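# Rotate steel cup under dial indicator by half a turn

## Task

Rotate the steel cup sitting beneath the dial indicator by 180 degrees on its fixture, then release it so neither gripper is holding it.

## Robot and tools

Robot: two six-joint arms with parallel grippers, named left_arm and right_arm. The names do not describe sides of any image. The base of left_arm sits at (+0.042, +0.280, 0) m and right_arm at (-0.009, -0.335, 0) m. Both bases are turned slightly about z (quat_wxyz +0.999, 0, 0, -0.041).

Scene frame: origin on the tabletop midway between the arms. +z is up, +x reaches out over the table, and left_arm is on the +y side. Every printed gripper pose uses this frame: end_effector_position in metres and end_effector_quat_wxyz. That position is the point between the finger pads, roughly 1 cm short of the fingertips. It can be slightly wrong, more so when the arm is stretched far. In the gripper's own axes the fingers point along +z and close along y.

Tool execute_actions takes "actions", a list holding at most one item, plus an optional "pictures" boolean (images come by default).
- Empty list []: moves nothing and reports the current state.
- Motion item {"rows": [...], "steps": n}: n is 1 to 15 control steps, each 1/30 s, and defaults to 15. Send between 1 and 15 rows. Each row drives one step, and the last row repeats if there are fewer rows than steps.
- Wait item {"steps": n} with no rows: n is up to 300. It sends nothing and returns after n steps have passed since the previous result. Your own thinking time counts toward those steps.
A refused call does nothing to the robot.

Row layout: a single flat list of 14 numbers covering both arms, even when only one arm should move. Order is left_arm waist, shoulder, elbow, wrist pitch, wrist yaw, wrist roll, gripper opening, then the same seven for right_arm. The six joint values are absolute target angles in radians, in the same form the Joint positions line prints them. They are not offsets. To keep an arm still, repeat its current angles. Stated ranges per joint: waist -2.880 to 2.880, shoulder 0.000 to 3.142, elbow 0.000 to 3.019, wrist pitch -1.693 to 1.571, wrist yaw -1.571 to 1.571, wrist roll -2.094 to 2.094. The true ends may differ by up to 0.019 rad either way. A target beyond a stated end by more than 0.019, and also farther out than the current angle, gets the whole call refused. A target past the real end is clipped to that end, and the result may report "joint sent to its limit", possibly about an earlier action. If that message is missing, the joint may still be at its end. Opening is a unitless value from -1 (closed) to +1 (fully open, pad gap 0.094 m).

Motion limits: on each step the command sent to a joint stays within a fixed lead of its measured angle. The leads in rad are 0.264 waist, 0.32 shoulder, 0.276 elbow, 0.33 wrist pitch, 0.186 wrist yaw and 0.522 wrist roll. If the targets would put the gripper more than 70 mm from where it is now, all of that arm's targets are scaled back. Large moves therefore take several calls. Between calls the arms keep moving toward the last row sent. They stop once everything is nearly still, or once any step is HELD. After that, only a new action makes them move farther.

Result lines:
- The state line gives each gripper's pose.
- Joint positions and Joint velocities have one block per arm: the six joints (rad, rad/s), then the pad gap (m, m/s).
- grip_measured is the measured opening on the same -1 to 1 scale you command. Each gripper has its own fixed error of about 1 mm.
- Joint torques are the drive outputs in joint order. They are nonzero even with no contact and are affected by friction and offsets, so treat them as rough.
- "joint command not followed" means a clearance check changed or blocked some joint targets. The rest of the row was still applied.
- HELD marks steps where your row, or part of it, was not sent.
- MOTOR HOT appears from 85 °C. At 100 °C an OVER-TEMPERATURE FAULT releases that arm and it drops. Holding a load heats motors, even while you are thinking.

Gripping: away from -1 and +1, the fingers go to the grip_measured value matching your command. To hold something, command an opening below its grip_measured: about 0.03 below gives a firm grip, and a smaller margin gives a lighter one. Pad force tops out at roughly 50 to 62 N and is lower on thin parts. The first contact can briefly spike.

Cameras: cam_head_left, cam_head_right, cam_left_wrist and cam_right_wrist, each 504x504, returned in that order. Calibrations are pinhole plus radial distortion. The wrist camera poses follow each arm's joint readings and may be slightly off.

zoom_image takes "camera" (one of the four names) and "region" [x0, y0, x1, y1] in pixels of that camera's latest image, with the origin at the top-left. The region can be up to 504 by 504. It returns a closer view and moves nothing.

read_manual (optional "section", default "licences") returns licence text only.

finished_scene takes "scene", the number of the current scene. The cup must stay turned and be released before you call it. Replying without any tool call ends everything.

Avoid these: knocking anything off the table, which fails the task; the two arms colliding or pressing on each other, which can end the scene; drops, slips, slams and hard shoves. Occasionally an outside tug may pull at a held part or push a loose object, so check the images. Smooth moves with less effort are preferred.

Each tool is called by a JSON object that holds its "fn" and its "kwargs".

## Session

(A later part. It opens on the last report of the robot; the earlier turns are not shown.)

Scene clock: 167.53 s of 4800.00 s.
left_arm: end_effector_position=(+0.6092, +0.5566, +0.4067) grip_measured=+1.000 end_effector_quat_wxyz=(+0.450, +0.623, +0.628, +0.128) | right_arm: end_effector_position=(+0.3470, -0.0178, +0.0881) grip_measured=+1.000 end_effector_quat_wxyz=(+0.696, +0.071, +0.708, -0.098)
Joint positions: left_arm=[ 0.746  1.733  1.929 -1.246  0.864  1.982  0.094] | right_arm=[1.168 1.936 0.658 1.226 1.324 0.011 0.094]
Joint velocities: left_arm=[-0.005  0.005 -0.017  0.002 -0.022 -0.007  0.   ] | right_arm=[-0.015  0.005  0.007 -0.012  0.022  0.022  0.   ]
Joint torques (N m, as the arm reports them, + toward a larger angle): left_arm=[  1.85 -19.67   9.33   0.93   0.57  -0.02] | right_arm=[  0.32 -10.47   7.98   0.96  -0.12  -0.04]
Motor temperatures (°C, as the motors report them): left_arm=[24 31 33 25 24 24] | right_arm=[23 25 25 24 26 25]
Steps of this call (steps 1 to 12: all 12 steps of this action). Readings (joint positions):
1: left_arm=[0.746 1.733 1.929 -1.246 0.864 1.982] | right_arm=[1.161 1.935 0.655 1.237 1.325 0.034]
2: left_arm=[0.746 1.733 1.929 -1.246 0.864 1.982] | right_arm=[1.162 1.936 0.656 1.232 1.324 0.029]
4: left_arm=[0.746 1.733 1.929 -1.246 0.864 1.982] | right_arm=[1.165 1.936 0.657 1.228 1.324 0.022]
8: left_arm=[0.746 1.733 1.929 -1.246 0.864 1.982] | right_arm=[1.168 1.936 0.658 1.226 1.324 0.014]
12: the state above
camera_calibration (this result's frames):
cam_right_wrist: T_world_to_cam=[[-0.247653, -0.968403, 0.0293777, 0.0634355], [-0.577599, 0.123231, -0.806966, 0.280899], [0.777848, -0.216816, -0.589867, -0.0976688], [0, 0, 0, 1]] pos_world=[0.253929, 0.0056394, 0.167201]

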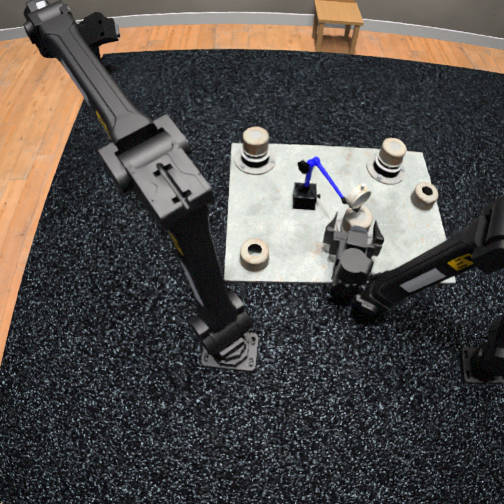

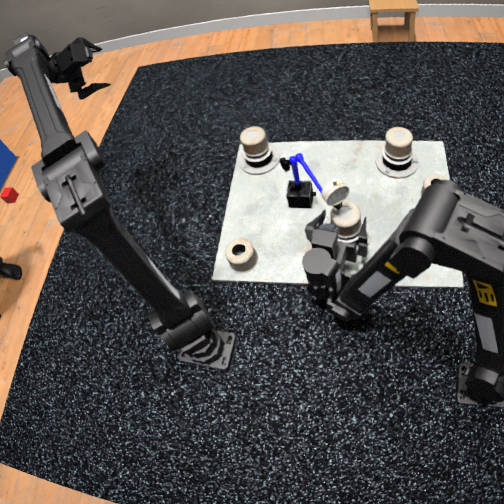

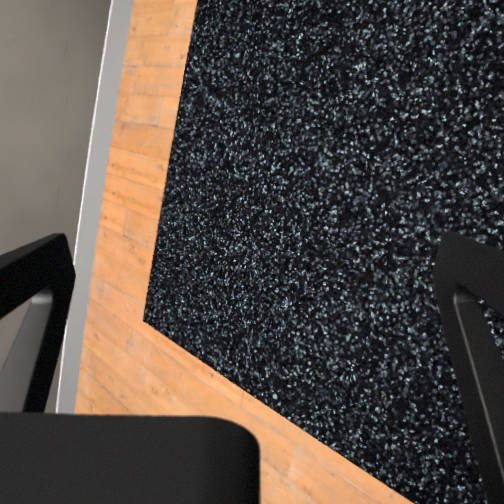

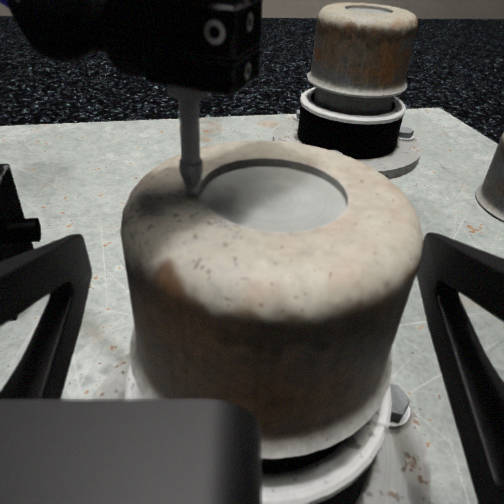

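{"fn": "execute_actions", "kwargs": {"actions": [{"rows":[[0.746,1.733,1.929,-1.246,0.864,1.982,1,1.14,1.92,0.6,1.27,1.1,0,1],[0.746,1.733,1.929,-1.246,0.864,1.982,1,1.14,1.92,0.6,1.27,1.1,0,1],[0.746,1.733,1.929,-1.246,0.864,1.982,1,1.075,1.89,0.5,1.325,0.868,0,1],[0.746,1.733,1.929,-1.246,0.864,1.982,1,1.075,1.89,0.5,1.325,0.868,0,1],[0.746,1.733,1.929,-1.246,0.864,1.982,1,1.075,1.89,0.5,1.325,0.868,0,1],[0.746,1.733,1.929,-1.246,0.864,1.982,1,0.995,1.88,0.44,1.375,0.59,0,1],[0.746,1.733,1.929,-1.246,0.864,1.982,1,0.995,1.88,0.44,1.375,0.59,0,1],[0.746,1.733,1.929,-1.246,0.864,1.982,1,0.995,1.88,0.44,1.375,0.59,0,1],[0.746,1.733,1.929,-1.246,0.864,1.982,1,0.91,1.87,0.395,1.41,0.316,0,1],[0.746,1.733,1.929,-1.246,0.864,1.982,1,0.91,1.87,0.395,1.41,0.316,0,1],[0.746,1.733,1.929,-1.246,0.864,1.982,1,0.91,1.87,0.395,1.41,0.316,0,1],[0.746,1.733,1.929,-1.246,0.864,1.982,1,0.8,1.87,0.375,1.43,0.01,0,1]]}], "pictures": false}}

{"fn": "execute_actions", "kwargs": {"actions": [{"rows":[[0.746,1.733,1.929,-1.246,0.864,1.982,1,0.695,1.87,0.4,1.41,-0.29,0,1],[0.746,1.733,1.929,-1.246,0.864,1.982,1,0.695,1.87,0.4,1.41,-0.29,0,1],[0.746,1.733,1.929,-1.246,0.864,1.982,1,0.695,1.87,0.4,1.41,-0.29,0,1],[0.746,1.733,1.929,-1.246,0.864,1.982,1,0.695,1.87,0.4,1.41,-0.29,0,1],[0.746,1.733,1.929,-1.246,0.864,1.982,1,0.6,1.88,0.455,1.375,-0.6,0,1],[0.746,1.733,1.929,-1.246,0.864,1.982,1,0.6,1.88,0.455,1.375,-0.6,0,1],[0.746,1.733,1.929,-1.246,0.864,1.982,1,0.6,1.88,0.455,1.375,-0.6,0,1],[0.746,1.733,1.929,-1.246,0.864,1.982,1,0.6,1.88,0.455,1.375,-0.6,0,1],[0.746,1.733,1.929,-1.246,0.864,1.982,1,0.525,1.9,0.52,1.325,-0.875,0,1]]}]}}

Scene clock: 186.40 s of 4800.00 s.
left_arm: end_effector_position=(+0.6092, +0.5566, +0.4067) grip_measured=+1.000 end_effector_quat_wxyz=(+0.450, +0.623, +0.628, +0.128) | right_arm: end_effector_position=(+0.3493, -0.0236, +0.0610) grip_measured=+1.000 end_effector_quat_wxyz=(+0.629, -0.252, +0.700, +0.226)
Joint positions: left_arm=[ 0.746  1.733  1.929 -1.246  0.864  1.982  0.094] | right_arm=[0.813 1.892 0.385 1.401 0.039 0.004 0.094]
Joint velocities: left_arm=[-0.005 -0.005  0.007 -0.002 -0.022  0.007  0.   ] | right_arm=[-0.591 -0.034 -0.071  0.076 -0.813  0.007  0.   ]
Joint torques (N m, as the arm reports them, + toward a larger angle): left_arm=[  1.82 -19.64   9.33   0.93   0.57  -0.02] | right_arm=[  1.18 -11.07   2.77   2.93  -0.16   0.02]
Motor temperatures (°C, as the motors report them): left_arm=[24 31 33 25 24 24] | right_arm=[23 25 26 24 25 24]
Steps of this call (steps 1 to 15: the robot went on to your last target; steps 16 to 90: nothing new was sent; then 15.37 s passed at rest; steps 91 to 105: all 15 steps of this action). Readings (joint positions):
91: left_arm=[0.746 1.733 1.929 -1.246 0.864 1.982] | right_arm=[1.165 1.935 0.648 1.232 1.247 0.007]
92: left_arm=[0.746 1.733 1.929 -1.246 0.864 1.982] | right_arm=[1.160 1.930 0.628 1.244 1.193 0.006]
94: left_arm=[0.746 1.733 1.929 -1.246 0.864 1.982] | right_arm=[1.129 1.915 0.554 1.280 1.004 0.004]
98: left_arm=[0.746 1.733 1.929 -1.246 0.864 1.982] | right_arm=[1.030 1.905 0.457 1.335 0.648 0.004]
105: the state above

Scene clock: 186.90 s of 4800.00 s.
left_arm: end_effector_position=(+0.6092, +0.5566, +0.4067) grip_measured=+1.000 end_effector_quat_wxyz=(+0.450, +0.623, +0.628, +0.128) | right_arm: end_effector_position=(+0.3531, -0.0198, +0.0862) grip_measured=+1.000 end_effector_quat_wxyz=(+0.547, -0.426, +0.575, +0.434)
Joint positions: left_arm=[ 0.746  1.733  1.929 -1.246  0.864  1.982  0.094] | right_arm=[ 0.523  1.89   0.508  1.343 -0.867  0.004  0.094]
Joint velocities: left_arm=[-0.015 -0.015  0.007 -0.017 -0.007 -0.037  0.   ] | right_arm=[-0.015 -0.015  0.027 -0.022 -0.037 -0.022  0.   ]
Joint torques (N m, as the arm reports them, + toward a larger angle): left_arm=[  1.8  -19.65   9.34   0.93   0.57  -0.02] | right_arm=[ -0.19 -10.21   5.26   1.18  -0.31   0.01]
Motor temperatures (°C, as the motors report them): left_arm=[24 31 33 25 24 24] | right_arm=[23 25 26 24 25 24]
Steps of this call (steps 1 to 15: all 15 steps of this action). Readings (joint positions):
1: left_arm=[0.746 1.733 1.929 -1.246 0.864 1.982] | right_arm=[0.787 1.891 0.385 1.401 -0.064 0.004]
2: left_arm=[0.746 1.733 1.929 -1.246 0.864 1.982] | right_arm=[0.759 1.891 0.385 1.401 -0.168 0.004]
4: left_arm=[0.746 1.733 1.929 -1.246 0.864 1.982] | right_arm=[0.713 1.890 0.385 1.401 -0.267 0.004]
8: left_arm=[0.746 1.733 1.929 -1.246 0.864 1.982] | right_arm=[0.617 1.890 0.422 1.392 -0.576 0.004]
15: the state above
camera_calibration (this result's frames):
cam_right_wrist: T_world_to_cam=[[0.961258, -0.27209, -0.0441684, -0.343735], [-0.197566, -0.568314, -0.798741, 0.134569], [0.192228, 0.776522, -0.600052, 0.12335], [0, 0, 0, 1]] pos_world=[0.333293, -0.112834, 0.16632]

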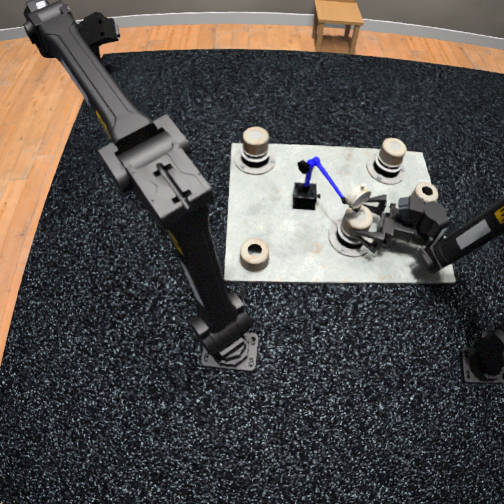

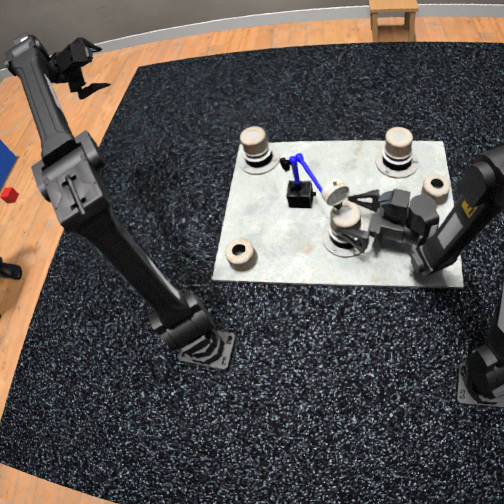

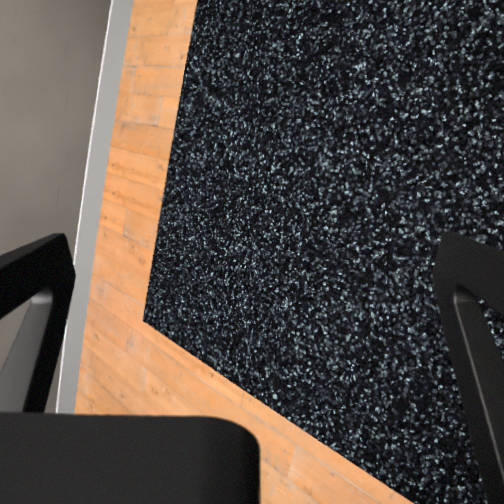

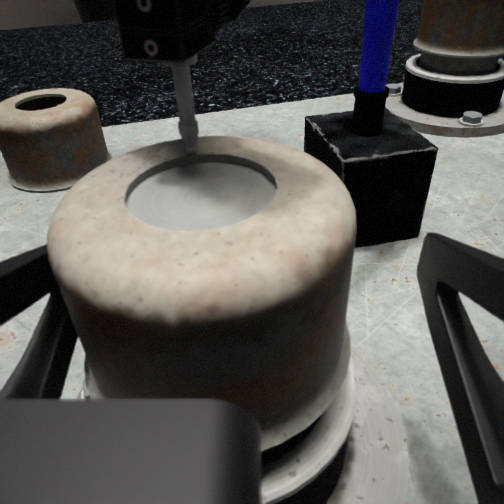

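{"fn": "execute_actions", "kwargs": {"actions": [{"rows":[[0.746,1.733,1.929,-1.246,0.864,1.982,1,0.55,1.88,0.485,1.335,-0.885,0,1]],"steps":12}], "pictures": false}}

{"fn": "execute_actions", "kwargs": {"actions": [{"rows":[[0.746,1.733,1.929,-1.246,0.864,1.982,1,0.55,1.88,0.485,1.335,-0.885,0,0.41]]}]}}

Scene clock: 193.33 s of 4800.00 s.
left_arm: end_effector_position=(+0.6092, +0.5566, +0.4067) grip_measured=+1.000 end_effector_quat_wxyz=(+0.450, +0.623, +0.628, +0.128) | right_arm: end_effector_position=(+0.3405, -0.0156, +0.0823) grip_measured=+1.000 end_effector_quat_wxyz=(+0.534, -0.433, +0.574, +0.444)
Joint positions: left_arm=[ 0.746  1.733  1.929 -1.246  0.864  1.982  0.094] | right_arm=[ 0.54   1.89   0.494  1.341 -0.882  0.004  0.094]
Joint velocities: left_arm=[-0.024 -0.015 -0.007 -0.002  0.037  0.007  0.   ] | right_arm=[-0.005 -0.005 -0.002  0.007 -0.081  0.007  0.   ]
Joint torques (N m, as the arm reports them, + toward a larger angle): left_arm=[  1.8  -19.68   9.33   0.92   0.56  -0.02] | right_arm=[  0.38 -11.27   3.34   1.61  -0.18   0.01]
Motor temperatures (°C, as the motors report them): left_arm=[24 31 33 25 24 24] | right_arm=[23 25 26 24 25 24]
Steps of this call (steps 1 to 15: the robot went on to your last target; steps 16 to 90: nothing new was sent; then 3.03 s passed at rest; steps 91 to 102: all 12 steps of this action). Readings (joint positions):
91: left_arm=[0.746 1.733 1.929 -1.246 0.864 1.982] | right_arm=[0.524 1.890 0.507 1.341 -0.875 0.004]
92: left_arm=[0.746 1.733 1.929 -1.246 0.864 1.982] | right_arm=[0.526 1.890 0.504 1.341 -0.878 0.004]
94: left_arm=[0.746 1.733 1.929 -1.246 0.864 1.982] | right_arm=[0.533 1.890 0.498 1.341 -0.881 0.004]
98: left_arm=[0.746 1.733 1.929 -1.246 0.864 1.982] | right_arm=[0.540 1.890 0.494 1.341 -0.882 0.004]
102: the state above

Scene clock: 193.83 s of 4800.00 s.
left_arm: end_effector_position=(+0.6092, +0.5566, +0.4067) grip_measured=+1.000 end_effector_quat_wxyz=(+0.450, +0.623, +0.628, +0.128) | right_arm: end_effector_position=(+0.3425, -0.0162, +0.0823) grip_measured=+0.458 end_effector_quat_wxyz=(+0.537, -0.431, +0.576, +0.440)
Joint positions: left_arm=[ 0.746  1.733  1.929 -1.246  0.864  1.982  0.094] | right_arm=[ 0.539  1.89   0.495  1.341 -0.872  0.003  0.068]
Joint velocities: left_arm=[ 0.005 -0.015 -0.002 -0.007 -0.007  0.037  0.   ] | right_arm=[ 0.015 -0.005  0.017 -0.002  0.037 -0.037  0.   ]
Joint torques (N m, as the arm reports them, + toward a larger angle): left_arm=[  1.84 -19.68   9.34   0.93   0.57  -0.02] | right_arm=[  0.43 -11.37   3.32   1.62  -0.62   0.03]
Motor temperatures (°C, as the motors report them): left_arm=[24 31 33 25 24 24] | right_arm=[23 25 25 24 25 24]
Steps of this call (steps 1 to 15: all 15 steps of this action). Readings (joint positions):
1: left_arm=[0.746 1.733 1.929 -1.246 0.864 1.982] | right_arm=[0.540 1.890 0.494 1.341 -0.882 0.004]
2: left_arm=[0.746 1.733 1.929 -1.246 0.864 1.982] | right_arm=[0.540 1.890 0.494 1.341 -0.877 0.004]
4: left_arm=[0.746 1.733 1.929 -1.246 0.864 1.982] | right_arm=[0.539 1.890 0.495 1.341 -0.872 0.003]
8: left_arm=[0.746 1.733 1.929 -1.246 0.864 1.982] | right_arm=[0.539 1.890 0.495 1.341 -0.872 0.003]
15: the state above
camera_calibration (this result's frames):
cam_right_wrist: T_world_to_cam=[[0.966026, -0.252553, -0.0548766, -0.333152], [-0.196118, -0.578052, -0.792082, 0.130228], [0.168321, 0.775933, -0.607944, 0.129081], [0, 0, 0, 1]] pos_world=[0.325647, -0.109018, 0.163343]

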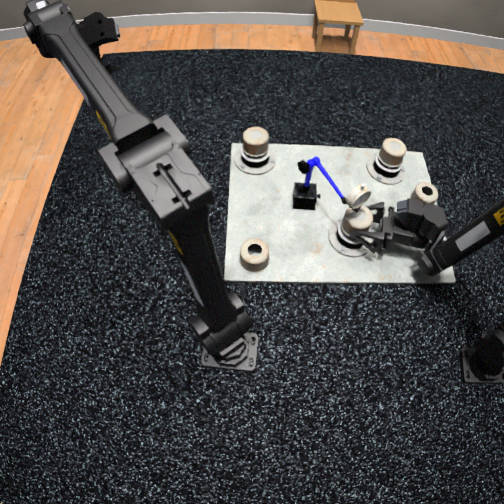

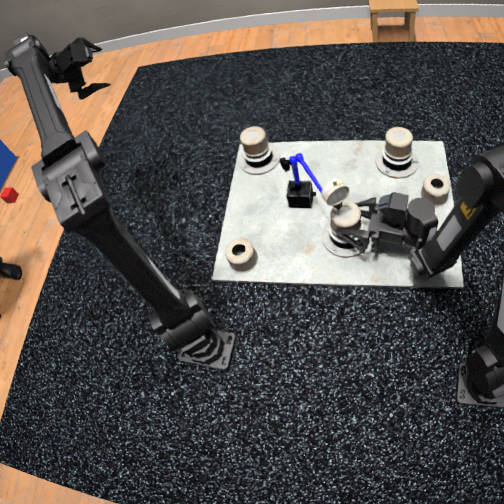

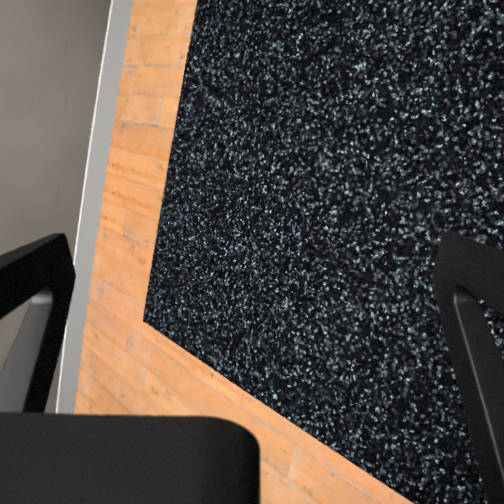

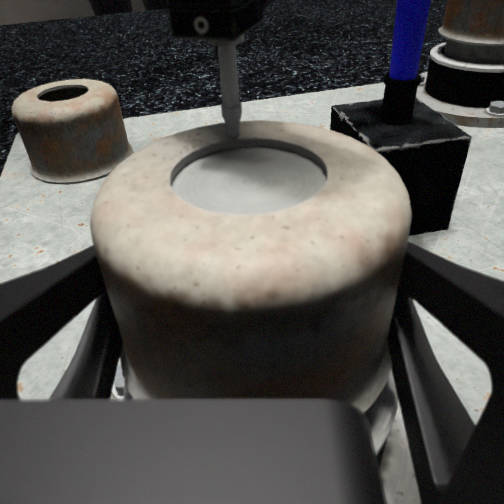

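{"fn": "execute_actions", "kwargs": {"actions": [{"rows":[[0.746,1.733,1.929,-1.246,0.864,1.982,1,0.61,1.88,0.46,1.385,-0.6,0,0.41],[0.746,1.733,1.929,-1.246,0.864,1.982,1,0.61,1.88,0.46,1.385,-0.6,0,0.41],[0.746,1.733,1.929,-1.246,0.864,1.982,1,0.61,1.88,0.46,1.385,-0.6,0,0.41],[0.746,1.733,1.929,-1.246,0.864,1.982,1,0.61,1.88,0.46,1.385,-0.6,0,0.41],[0.746,1.733,1.929,-1.246,0.864,1.982,1,0.715,1.87,0.405,1.43,-0.29,0,0.41],[0.746,1.733,1.929,-1.246,0.864,1.982,1,0.715,1.87,0.405,1.43,-0.29,0,0.41],[0.746,1.733,1.929,-1.246,0.864,1.982,1,0.715,1.87,0.405,1.43,-0.29,0,0.41],[0.746,1.733,1.929,-1.246,0.864,1.982,1,0.715,1.87,0.405,1.43,-0.29,0,0.41],[0.746,1.733,1.929,-1.246,0.864,1.982,1,0.82,1.865,0.385,1.445,0.01,0,0.41],[0.746,1.733,1.929,-1.246,0.864,1.982,1,0.82,1.865,0.385,1.445,0.01,0,0.41],[0.746,1.733,1.929,-1.246,0.864,1.982,1,0.82,1.865,0.385,1.445,0.01,0,0.41],[0.746,1.733,1.929,-1.246,0.864,1.982,1,0.93,1.875,0.41,1.42,0.316,0,0.41]]}], "pictures": false}}

{"fn": "execute_actions", "kwargs": {"actions": [{"rows":[[0.746,1.733,1.929,-1.246,0.864,1.982,1,1.02,1.885,0.46,1.375,0.59,0,0.41],[0.746,1.733,1.929,-1.246,0.864,1.982,1,1.02,1.885,0.46,1.375,0.59,0,0.41],[0.746,1.733,1.929,-1.246,0.864,1.982,1,1.02,1.885,0.46,1.375,0.59,0,0.41],[0.746,1.733,1.929,-1.246,0.864,1.982,1,1.1,1.9,0.52,1.335,0.868,0,0.41],[0.746,1.733,1.929,-1.246,0.864,1.982,1,1.1,1.9,0.52,1.335,0.868,0,0.41],[0.746,1.733,1.929,-1.246,0.864,1.982,1,1.1,1.9,0.52,1.335,0.868,0,0.41],[0.746,1.733,1.929,-1.246,0.864,1.982,1,1.14,1.93,0.6,1.27,1.1,0,0.41],[0.746,1.733,1.929,-1.246,0.864,1.982,1,1.14,1.93,0.6,1.27,1.1,0,0.41],[0.746,1.733,1.929,-1.246,0.864,1.982,1,1.14,1.93,0.6,1.27,1.1,0,0.41],[0.746,1.733,1.929,-1.246,0.864,1.982,1,1.18,1.96,0.69,1.21,1.31,0,0.41]]}], "pictures": false}}

{"fn": "execute_actions", "kwargs": {"actions": [{"rows":[[0.746,1.733,1.929,-1.246,0.864,1.982,1,1.18,1.96,0.69,1.21,1.31,0,1]],"steps":12}]}}

Scene clock: 217.63 s of 4800.00 s.
left_arm: end_effector_position=(+0.6092, +0.5566, +0.4067) grip_measured=+1.000 end_effector_quat_wxyz=(+0.450, +0.623, +0.628, +0.128) | right_arm: end_effector_position=(+0.3465, -0.0184, +0.0831) grip_measured=+0.460 end_effector_quat_wxyz=(+0.667, -0.190, +0.695, +0.189)
Joint positions: left_arm=[ 0.746  1.733  1.929 -1.246  0.864  1.982  0.094] | right_arm=[0.914 1.866 0.395 1.431 0.289 0.021 0.069]
Joint velocities: left_arm=[ 0.005 -0.005 -0.007  0.002  0.007 -0.066  0.   ] | right_arm=[ 0.337 -0.015  0.095 -0.134  1.077  0.095  0.   ]
Joint torques (N m, as the arm reports them, + toward a larger angle): left_arm=[  1.82 -19.66   9.33   0.92   0.57  -0.02] | right_arm=[-1.07 -9.46  4.39  2.06 -0.66 -0.27]
Motor temperatures (°C, as the motors report them): left_arm=[24 32 34 25 24 24] | right_arm=[23 26 25 24 26 24]
Steps of this call (steps 1 to 15: the robot went on to your last target; steps 16 to 90: nothing new was sent; then 20.30 s passed at rest; steps 91 to 105: all 15 steps of this action). Readings (joint positions):
91: left_arm=[0.746 1.733 1.929 -1.246 0.864 1.982] | right_arm=[0.549 1.890 0.485 1.351 -0.819 -0.001]
92: left_arm=[0.746 1.733 1.929 -1.246 0.864 1.982] | right_arm=[0.572 1.885 0.466 1.369 -0.735 -0.002]
94: left_arm=[0.746 1.733 1.929 -1.246 0.864 1.982] | right_arm=[0.602 1.877 0.445 1.382 -0.635 -0.000]
98: left_arm=[0.746 1.733 1.929 -1.246 0.864 1.982] | right_arm=[0.701 1.869 0.400 1.425 -0.322 0.006]
105: the state above

Scene clock: 218.13 s of 4800.00 s.
left_arm: end_effector_position=(+0.6092, +0.5566, +0.4067) grip_measured=+1.000 end_effector_quat_wxyz=(+0.450, +0.623, +0.628, +0.128) | right_arm: end_effector_position=(+0.3484, -0.0215, +0.0843) grip_measured=+0.459 end_effector_quat_wxyz=(+0.697, +0.084, +0.707, -0.082)
Joint positions: left_arm=[ 0.746  1.733  1.929 -1.246  0.864  1.982  0.094] | right_arm=[1.16  1.944 0.65  1.238 1.313 0.054 0.069]
Joint velocities: left_arm=[-0.015 -0.005  0.002  0.002 -0.022  0.037  0.   ] | right_arm=[-0.005 -0.005 -0.002  0.012 -0.037 -0.022 -0.001]
Joint torques (N m, as the arm reports them, + toward a larger angle): left_arm=[  1.82 -19.66   9.34   0.93   0.57  -0.02] | right_arm=[  1.14 -11.03   8.57   0.5   -0.09  -0.48]
Motor temperatures (°C, as the motors report them): left_arm=[24 32 34 25 24 24] | right_arm=[23 26 25 24 26 24]
Steps of this call (steps 1 to 15: all 15 steps of this action). Readings (joint positions):
1: left_arm=[0.746 1.733 1.929 -1.246 0.864 1.982] | right_arm=[0.937 1.867 0.403 1.420 0.362 0.023]
2: left_arm=[0.746 1.733 1.929 -1.246 0.864 1.982] | right_arm=[0.970 1.867 0.414 1.408 0.461 0.027]
4: left_arm=[0.746 1.733 1.929 -1.246 0.864 1.982] | right_arm=[1.019 1.872 0.441 1.382 0.620 0.035]
8: left_arm=[0.746 1.733 1.929 -1.246 0.864 1.982] | right_arm=[1.111 1.898 0.530 1.317 0.984 0.047]
15: the state above

Scene clock: 218.53 s of 4800.00 s.
left_arm: end_effector_position=(+0.6092, +0.5566, +0.4067) grip_measured=+1.000 end_effector_quat_wxyz=(+0.450, +0.623, +0.628, +0.128) | right_arm: end_effector_position=(+0.3476, -0.0157, +0.0850) grip_measured=+1.000 end_effector_quat_wxyz=(+0.695, +0.065, +0.709, -0.095)
Joint positions: left_arm=[ 0.746  1.733  1.929 -1.246  0.864  1.982  0.094] | right_arm=[1.168 1.944 0.66  1.226 1.313 0.012 0.094]
Joint velocities: left_arm=[ 0.005  0.005  0.002 -0.002 -0.022  0.007  0.   ] | right_arm=[-0.015 -0.005 -0.002 -0.022 -0.007 -0.037  0.   ]
Joint torques (N m, as the arm reports them, + toward a larger angle): left_arm=[  1.81 -19.63   9.34   0.93   0.56  -0.02] | right_arm=[  0.23 -11.18   7.73   0.97  -0.09  -0.02]
Motor temperatures (°C, as the motors report them): left_arm=[24 32 34 25 24 24] | right_arm=[23 26 25 24 26 24]
Steps of this call (steps 1 to 12: all 12 steps of this action). Readings (joint positions):
1: left_arm=[0.746 1.733 1.929 -1.246 0.864 1.982] | right_arm=[1.161 1.944 0.650 1.236 1.313 0.049]
2: left_arm=[0.746 1.733 1.929 -1.246 0.864 1.982] | right_arm=[1.162 1.944 0.652 1.232 1.313 0.041]
4: left_arm=[0.746 1.733 1.929 -1.246 0.864 1.982] | right_arm=[1.165 1.944 0.656 1.227 1.313 0.029]
8: left_arm=[0.746 1.733 1.929 -1.246 0.864 1.982] | right_arm=[1.168 1.944 0.660 1.226 1.313 0.017]
12: the state above
camera_calibration (this result's frames):
cam_right_wrist: T_world_to_cam=[[-0.237237, -0.970869, 0.0336373, 0.0616852], [-0.581295, 0.11413, -0.805649, 0.279527], [0.778341, -0.210683, -0.591438, -0.0994301], [0, 0, 0, 1]] pos_world=[0.254512, 0.0070377, 0.164319]

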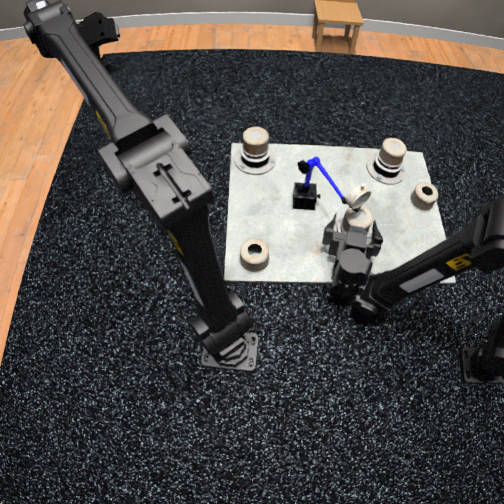

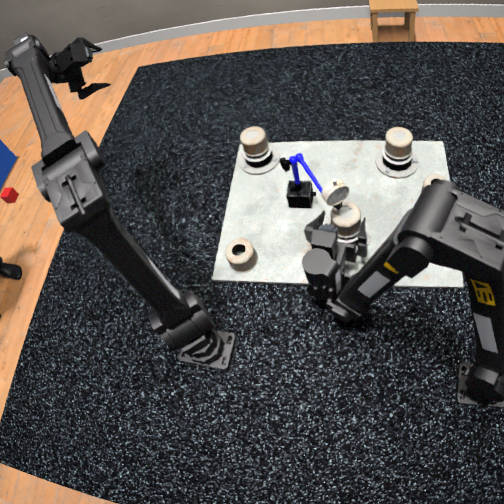

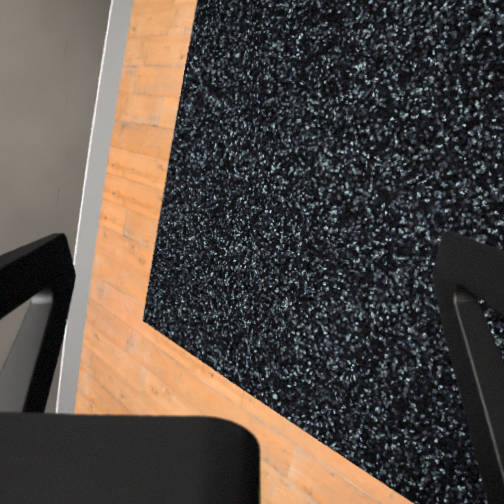

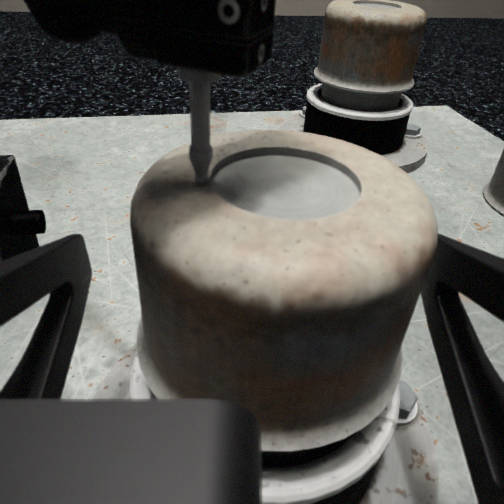

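{"fn": "finished_scene", "kwargs": {"scene": 1}}

The scene is finished: the task was done.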